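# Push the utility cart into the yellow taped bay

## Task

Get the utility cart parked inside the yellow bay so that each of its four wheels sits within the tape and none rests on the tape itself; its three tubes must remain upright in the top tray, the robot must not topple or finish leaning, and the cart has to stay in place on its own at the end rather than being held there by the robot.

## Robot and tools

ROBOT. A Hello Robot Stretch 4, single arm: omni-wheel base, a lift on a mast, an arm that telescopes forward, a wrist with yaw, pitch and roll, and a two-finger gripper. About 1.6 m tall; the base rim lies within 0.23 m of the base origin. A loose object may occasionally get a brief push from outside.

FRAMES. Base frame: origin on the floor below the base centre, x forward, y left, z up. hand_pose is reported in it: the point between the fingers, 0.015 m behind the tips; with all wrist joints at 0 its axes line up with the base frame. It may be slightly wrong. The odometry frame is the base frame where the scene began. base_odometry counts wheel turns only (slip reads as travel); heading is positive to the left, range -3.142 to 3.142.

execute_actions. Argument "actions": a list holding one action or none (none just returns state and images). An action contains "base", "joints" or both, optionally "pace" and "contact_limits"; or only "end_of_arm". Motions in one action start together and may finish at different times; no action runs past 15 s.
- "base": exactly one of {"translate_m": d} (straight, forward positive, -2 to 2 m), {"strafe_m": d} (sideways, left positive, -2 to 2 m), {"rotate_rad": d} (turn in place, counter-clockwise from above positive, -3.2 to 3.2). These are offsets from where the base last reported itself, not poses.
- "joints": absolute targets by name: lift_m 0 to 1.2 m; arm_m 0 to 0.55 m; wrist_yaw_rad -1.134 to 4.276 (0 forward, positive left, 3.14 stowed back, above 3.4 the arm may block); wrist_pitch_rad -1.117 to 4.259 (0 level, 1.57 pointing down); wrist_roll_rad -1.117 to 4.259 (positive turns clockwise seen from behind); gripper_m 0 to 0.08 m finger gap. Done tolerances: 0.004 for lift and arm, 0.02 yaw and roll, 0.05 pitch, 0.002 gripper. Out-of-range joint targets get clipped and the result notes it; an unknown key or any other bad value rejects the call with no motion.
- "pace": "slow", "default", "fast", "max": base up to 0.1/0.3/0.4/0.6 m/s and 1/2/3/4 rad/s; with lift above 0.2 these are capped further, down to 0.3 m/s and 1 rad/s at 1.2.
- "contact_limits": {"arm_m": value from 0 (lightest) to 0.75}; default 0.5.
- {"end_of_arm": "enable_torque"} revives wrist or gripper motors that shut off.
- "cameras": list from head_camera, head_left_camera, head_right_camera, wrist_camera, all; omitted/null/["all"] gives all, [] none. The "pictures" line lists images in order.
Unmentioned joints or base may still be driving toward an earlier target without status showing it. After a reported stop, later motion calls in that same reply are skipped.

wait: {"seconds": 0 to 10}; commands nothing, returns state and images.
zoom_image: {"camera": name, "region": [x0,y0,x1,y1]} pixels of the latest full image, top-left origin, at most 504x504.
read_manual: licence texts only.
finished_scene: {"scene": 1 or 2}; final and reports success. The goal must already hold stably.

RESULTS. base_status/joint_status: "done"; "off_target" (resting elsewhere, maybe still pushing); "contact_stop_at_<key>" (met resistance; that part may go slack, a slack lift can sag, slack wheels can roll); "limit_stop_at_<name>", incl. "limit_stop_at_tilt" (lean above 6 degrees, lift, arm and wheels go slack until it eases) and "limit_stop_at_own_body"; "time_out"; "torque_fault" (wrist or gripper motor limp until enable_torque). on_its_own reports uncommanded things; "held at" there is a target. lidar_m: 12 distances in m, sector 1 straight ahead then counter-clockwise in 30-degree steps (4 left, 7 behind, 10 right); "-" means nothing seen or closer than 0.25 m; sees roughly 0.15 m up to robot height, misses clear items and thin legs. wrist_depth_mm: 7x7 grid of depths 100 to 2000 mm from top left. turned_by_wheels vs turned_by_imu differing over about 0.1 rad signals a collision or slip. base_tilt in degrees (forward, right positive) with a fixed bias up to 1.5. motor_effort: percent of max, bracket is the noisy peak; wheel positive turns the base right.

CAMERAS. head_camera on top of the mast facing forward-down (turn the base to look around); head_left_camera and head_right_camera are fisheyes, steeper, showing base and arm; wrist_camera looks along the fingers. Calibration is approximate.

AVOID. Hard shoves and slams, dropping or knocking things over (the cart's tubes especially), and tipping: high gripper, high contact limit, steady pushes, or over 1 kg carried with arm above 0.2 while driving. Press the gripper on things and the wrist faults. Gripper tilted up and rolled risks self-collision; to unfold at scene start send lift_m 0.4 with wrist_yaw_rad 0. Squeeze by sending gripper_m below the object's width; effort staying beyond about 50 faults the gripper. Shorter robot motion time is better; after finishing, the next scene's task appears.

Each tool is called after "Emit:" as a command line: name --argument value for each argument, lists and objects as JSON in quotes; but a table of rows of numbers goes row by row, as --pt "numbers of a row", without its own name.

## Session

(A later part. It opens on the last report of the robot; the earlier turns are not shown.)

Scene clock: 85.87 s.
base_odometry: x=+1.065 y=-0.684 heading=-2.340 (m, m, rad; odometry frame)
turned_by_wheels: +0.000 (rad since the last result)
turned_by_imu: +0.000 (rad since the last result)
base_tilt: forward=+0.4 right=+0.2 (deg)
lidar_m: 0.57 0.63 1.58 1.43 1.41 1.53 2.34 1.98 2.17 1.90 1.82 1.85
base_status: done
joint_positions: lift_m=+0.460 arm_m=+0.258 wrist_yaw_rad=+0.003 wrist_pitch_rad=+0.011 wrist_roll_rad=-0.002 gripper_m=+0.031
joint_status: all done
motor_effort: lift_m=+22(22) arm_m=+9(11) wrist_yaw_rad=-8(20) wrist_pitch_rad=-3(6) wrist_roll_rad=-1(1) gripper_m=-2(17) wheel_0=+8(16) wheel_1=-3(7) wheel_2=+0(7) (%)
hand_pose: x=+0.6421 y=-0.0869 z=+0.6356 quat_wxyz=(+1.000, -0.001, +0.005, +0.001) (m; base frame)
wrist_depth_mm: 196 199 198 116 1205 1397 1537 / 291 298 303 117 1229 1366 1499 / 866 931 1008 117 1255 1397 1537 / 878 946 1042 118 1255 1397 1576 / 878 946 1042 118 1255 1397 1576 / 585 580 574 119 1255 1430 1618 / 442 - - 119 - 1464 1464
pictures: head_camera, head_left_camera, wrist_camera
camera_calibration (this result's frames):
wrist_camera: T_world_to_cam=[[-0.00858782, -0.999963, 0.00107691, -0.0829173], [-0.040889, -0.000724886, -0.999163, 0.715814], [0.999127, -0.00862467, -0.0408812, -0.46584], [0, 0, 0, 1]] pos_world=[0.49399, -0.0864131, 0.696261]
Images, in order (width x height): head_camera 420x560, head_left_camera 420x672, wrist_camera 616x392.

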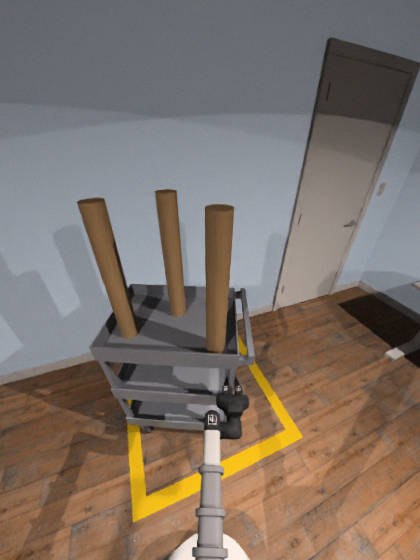

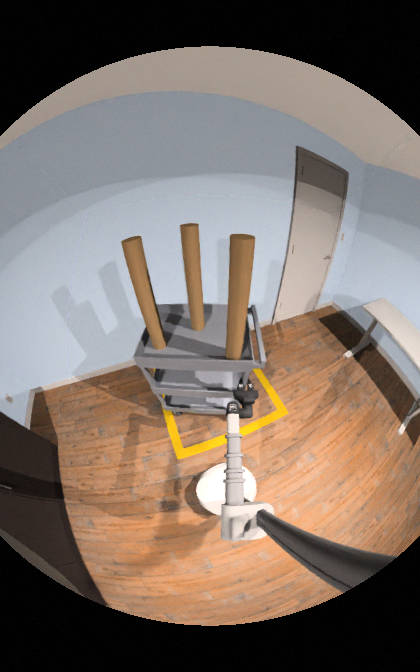

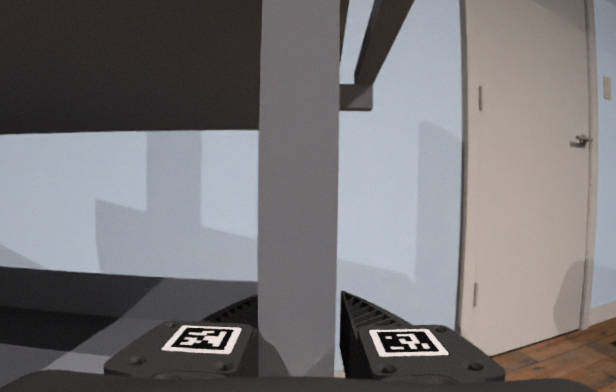

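Emit:
execute_actions --actions '[{"base": {"strafe_m": -0.16}, "joints": {"arm_m": 0.41}, "pace": "slow"}]' --cameras '["head_camera", "wrist_camera", "head_left_camera", "head_right_camera"]'

Scene clock: 89.83 s.
base_odometry: x=+0.951 y=-0.573 heading=-2.338 (m, m, rad; odometry frame)
turned_by_wheels: +0.002 (rad since the last result)
turned_by_imu: +0.004 (rad since the last result)
base_tilt: forward=+0.3 right=+0.2 (deg)
lidar_m: 0.66 0.66 1.64 1.59 1.56 1.68 2.25 1.92 2.43 1.75 1.69 1.86
base_status: done
joint_positions: lift_m=+0.460 arm_m=+0.409 wrist_yaw_rad=+0.011 wrist_pitch_rad=+0.011 wrist_roll_rad=-0.002 gripper_m=+0.031
joint_status: all done
on_its_own: wrist_yaw_rad is at rest, and its effort (-31) is outside its rest range (-13 to +13)
motor_effort: lift_m=+22(22) arm_m=+7(10) wrist_yaw_rad=-31(39) wrist_pitch_rad=-3(3) wrist_roll_rad=+1(1) gripper_m=-6(5) wheel_0=+16(21) wheel_1=-1(8) wheel_2=+7(6) (%)
hand_pose: x=+0.7932 y=-0.0851 z=+0.6356 quat_wxyz=(+1.000, -0.001, +0.005, +0.005) (m; base frame)
wrist_depth_mm: 196 200 199 121 1118 1229 1366 / 294 298 304 121 1138 1255 1397 / 798 866 931 122 1138 1229 1397 / 809 878 931 122 1138 1255 1397 / 820 878 960 123 1138 1255 1397 / 496 521 535 124 1138 1255 1430 / 442 - - 124 - 1308 1397
pictures: head_camera, head_left_camera, head_right_camera, wrist_camera
camera_calibration (this result's frames):
wrist_camera: T_world_to_cam=[[-0.000440371, -0.999999, 0.0010853, -0.0863538], [-0.0408584, -0.0010664, -0.999164, 0.721943], [0.999165, -0.000484347, -0.0408579, -0.616072], [0, 0, 0, 1]] pos_world=[0.645017, -0.0858823, 0.696262]
Images, in order (width x height): head_camera 420x560, head_left_camera 420x672, head_right_camera 420x672, wrist_camera 616x392.

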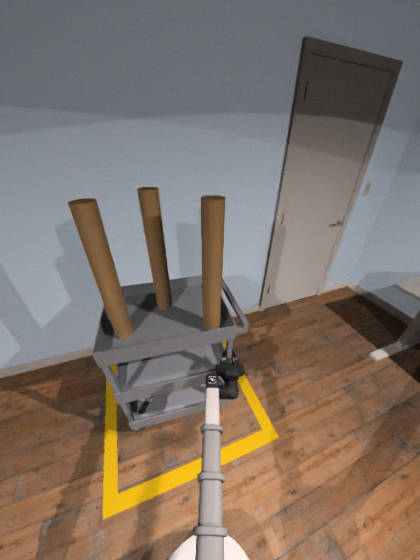

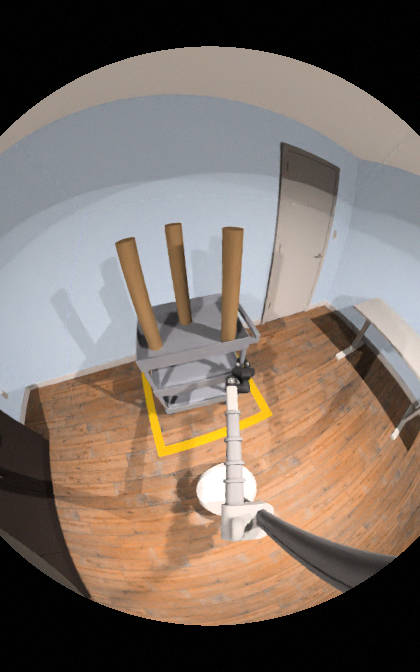

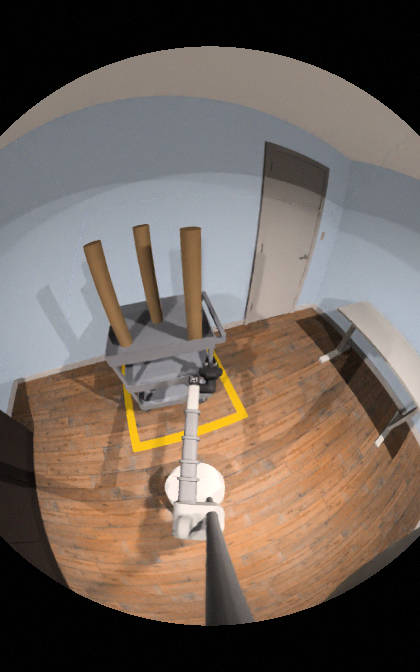

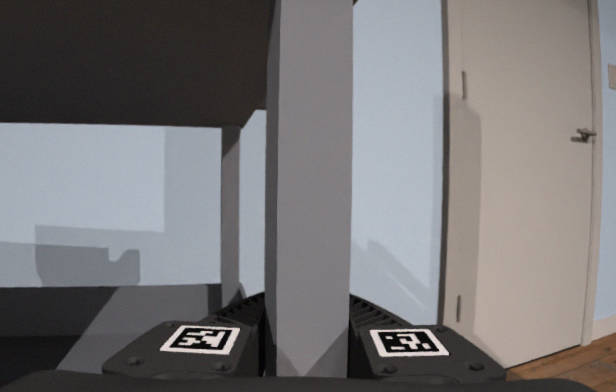

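Emit:
zoom_image --camera "head_camera" --region '[70, 260, 310, 525]'

Region (70, 260, 310, 525) of head_camera's 420x560 image, scaled by 1.902, with more detail than that image has; it fills the left 456 columns of this view, and the rest is white.

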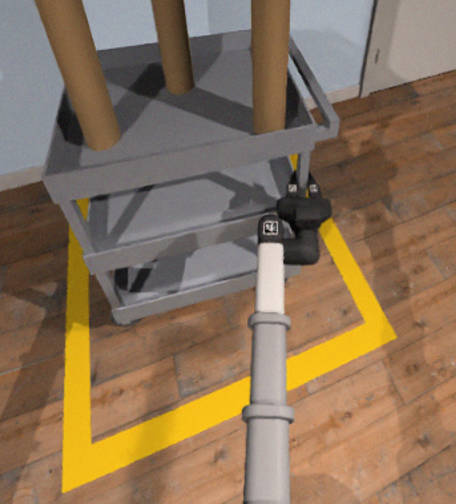

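Emit:
execute_actions --actions '[{"joints": {"gripper_m": 0.075}}]' --cameras '["wrist_camera"]'

Emit:
execute_actions --actions '[{"joints": {"arm_m": 0.1}}]'

Scene clock: 91.60 s.
base_odometry: x=+0.950 y=-0.573 heading=-2.339 (m, m, rad; odometry frame)
turned_by_wheels: -0.001 (rad since the last result)
turned_by_imu: -0.002 (rad since the last result)
base_tilt: forward=+0.2 right=+0.2 (deg)
lidar_m: 0.66 0.67 1.65 1.59 1.55 1.69 2.27 1.92 2.46 1.71 1.70 1.86
base_status: not commanded
joint_positions: lift_m=+0.460 arm_m=+0.409 wrist_yaw_rad=+0.000 wrist_pitch_rad=+0.012 wrist_roll_rad=-0.002 gripper_m=+0.075
joint_status: all done
motor_effort: lift_m=+22(22) arm_m=+7(7) wrist_yaw_rad=-1(31) wrist_pitch_rad=-6(6) wrist_roll_rad=+2(0) gripper_m=+4(5) wheel_0=+6(16) wheel_1=-1(1) wheel_2=+3(7) (%)
hand_pose: x=+0.7923 y=-0.0873 z=+0.6354 quat_wxyz=(+1.000, -0.001, +0.006, +0.000) (m; base frame)
wrist_depth_mm: 200 203 194 125 1160 1281 1430 / 298 306 278 125 1138 1255 1430 / 798 866 530 126 1182 1281 1397 / 820 878 931 127 1160 1308 1464 / 820 878 931 128 1182 1308 1430 / 496 512 139 128 1118 1281 1464 / - - 138 129 640 - -
pictures: wrist_camera
camera_calibration (this result's frames):
wrist_camera: T_world_to_cam=[[-0.0107564, -0.999942, 0.0011003, -0.0803839], [-0.0419659, -0.000647969, -0.999119, 0.722558], [0.999061, -0.0107931, -0.0419565, -0.615361], [0, 0, 0, 1]] pos_world=[0.644242, -0.0865526, 0.696191]
Images, in order (width x height): wrist_camera 616x392.

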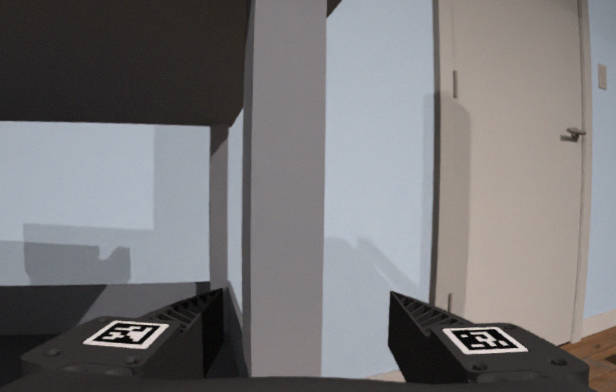

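Scene clock: 93.63 s.
base_odometry: x=+0.950 y=-0.573 heading=-2.339 (m, m, rad; odometry frame)
turned_by_wheels: +0.000 (rad since the last result)
turned_by_imu: -0.001 (rad since the last result)
base_tilt: forward=+0.4 right=+0.2 (deg)
lidar_m: 0.67 0.66 1.61 1.60 1.54 1.69 2.27 1.94 2.42 1.74 1.70 1.89
base_status: not commanded
joint_positions: lift_m=+0.460 arm_m=+0.102 wrist_yaw_rad=+0.000 wrist_pitch_rad=+0.012 wrist_roll_rad=-0.002 gripper_m=+0.075
joint_status: all done
motor_effort: lift_m=+22(22) arm_m=-9(8) wrist_yaw_rad=+0(1) wrist_pitch_rad=-7(8) wrist_roll_rad=+0(0) gripper_m=+3(4) wheel_0=+6(6) wheel_1=-1(1) wheel_2=+3(2) (%)
hand_pose: x=+0.4851 y=-0.0874 z=+0.6353 quat_wxyz=(+1.000, -0.001, +0.006, +0.000) (m; base frame)
wrist_depth_mm: 349 370 399 1308 1464 1661 1863 / 353 373 399 424 1499 1661 1863 / 699 715 715 1336 1499 1661 1921 / 1060 1138 1229 1336 1499 1661 1983 / 759 820 854 1336 1499 1708 1921 / 609 627 415 661 1464 1708 1863 / - - 407 436 732 - -
pictures: head_camera, head_left_camera, head_right_camera, wrist_camera
camera_calibration (this result's frames):
wrist_camera: T_world_to_cam=[[-0.0112703, -0.999936, 0.00114548, -0.0835769], [-0.0423938, -0.000666708, -0.999101, 0.709768], [0.999037, -0.0113087, -0.0423835, -0.308188], [0, 0, 0, 1]] pos_world=[0.337039, -0.0865835, 0.696164]
Images, in order (width x height): head_camera 420x560, head_left_camera 420x672, head_right_camera 420x672, wrist_camera 616x392.

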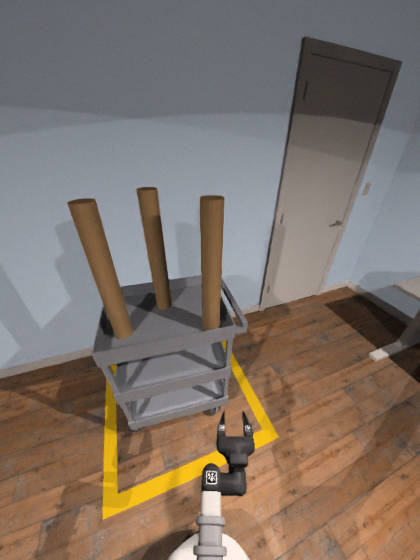

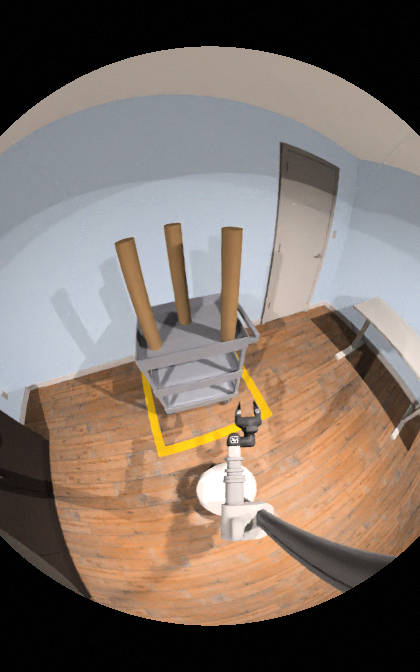

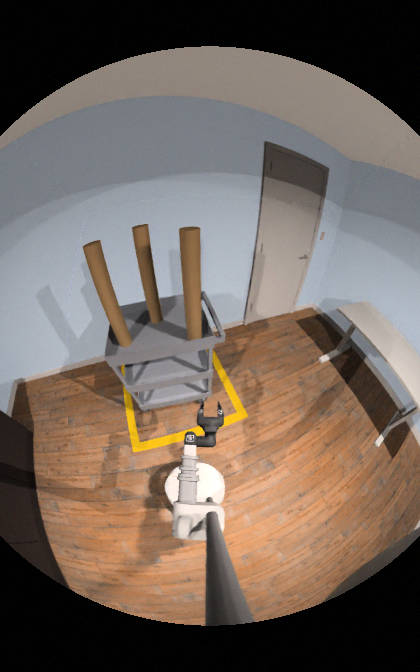

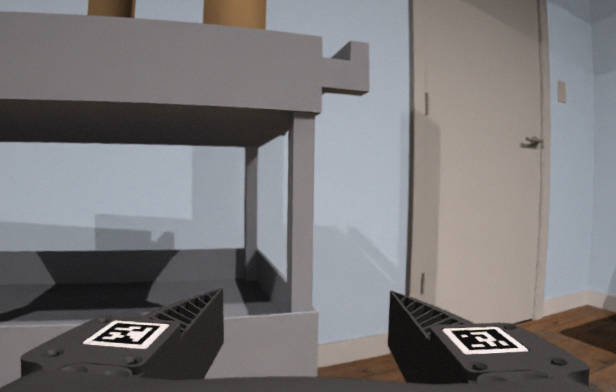

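Emit:
zoom_image --camera "head_camera" --region '[80, 320, 300, 530]'

Emit:
zoom_image --camera "head_right_camera" --region '[90, 320, 270, 470]'

Emit:
zoom_image --camera "head_left_camera" --region '[110, 320, 290, 470]'

Region (80, 320, 300, 530) of head_camera's 420x560 image, scaled by 2.291, with more detail than that image has; it fills the top 481 rows of this view, and the rest is white.

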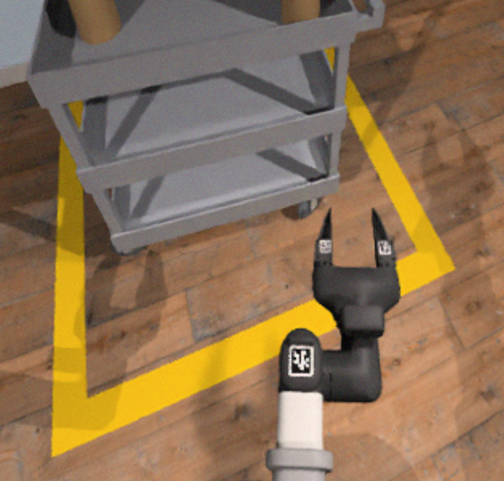

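Region (90, 320, 270, 470) of head_right_camera's 420x672 image, scaled by 2.800, with more detail than that image has.

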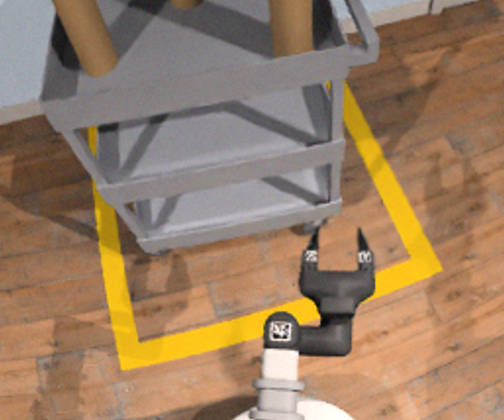

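Region (110, 320, 290, 470) of head_left_camera's 420x672 image, scaled by 2.800, with more detail than that image has.

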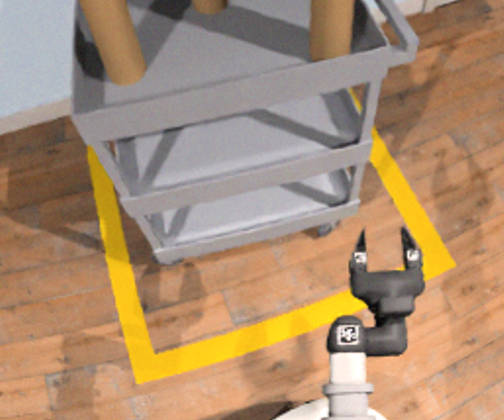

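Emit:
finished_scene --scene 1

The scene is finished: the task was done.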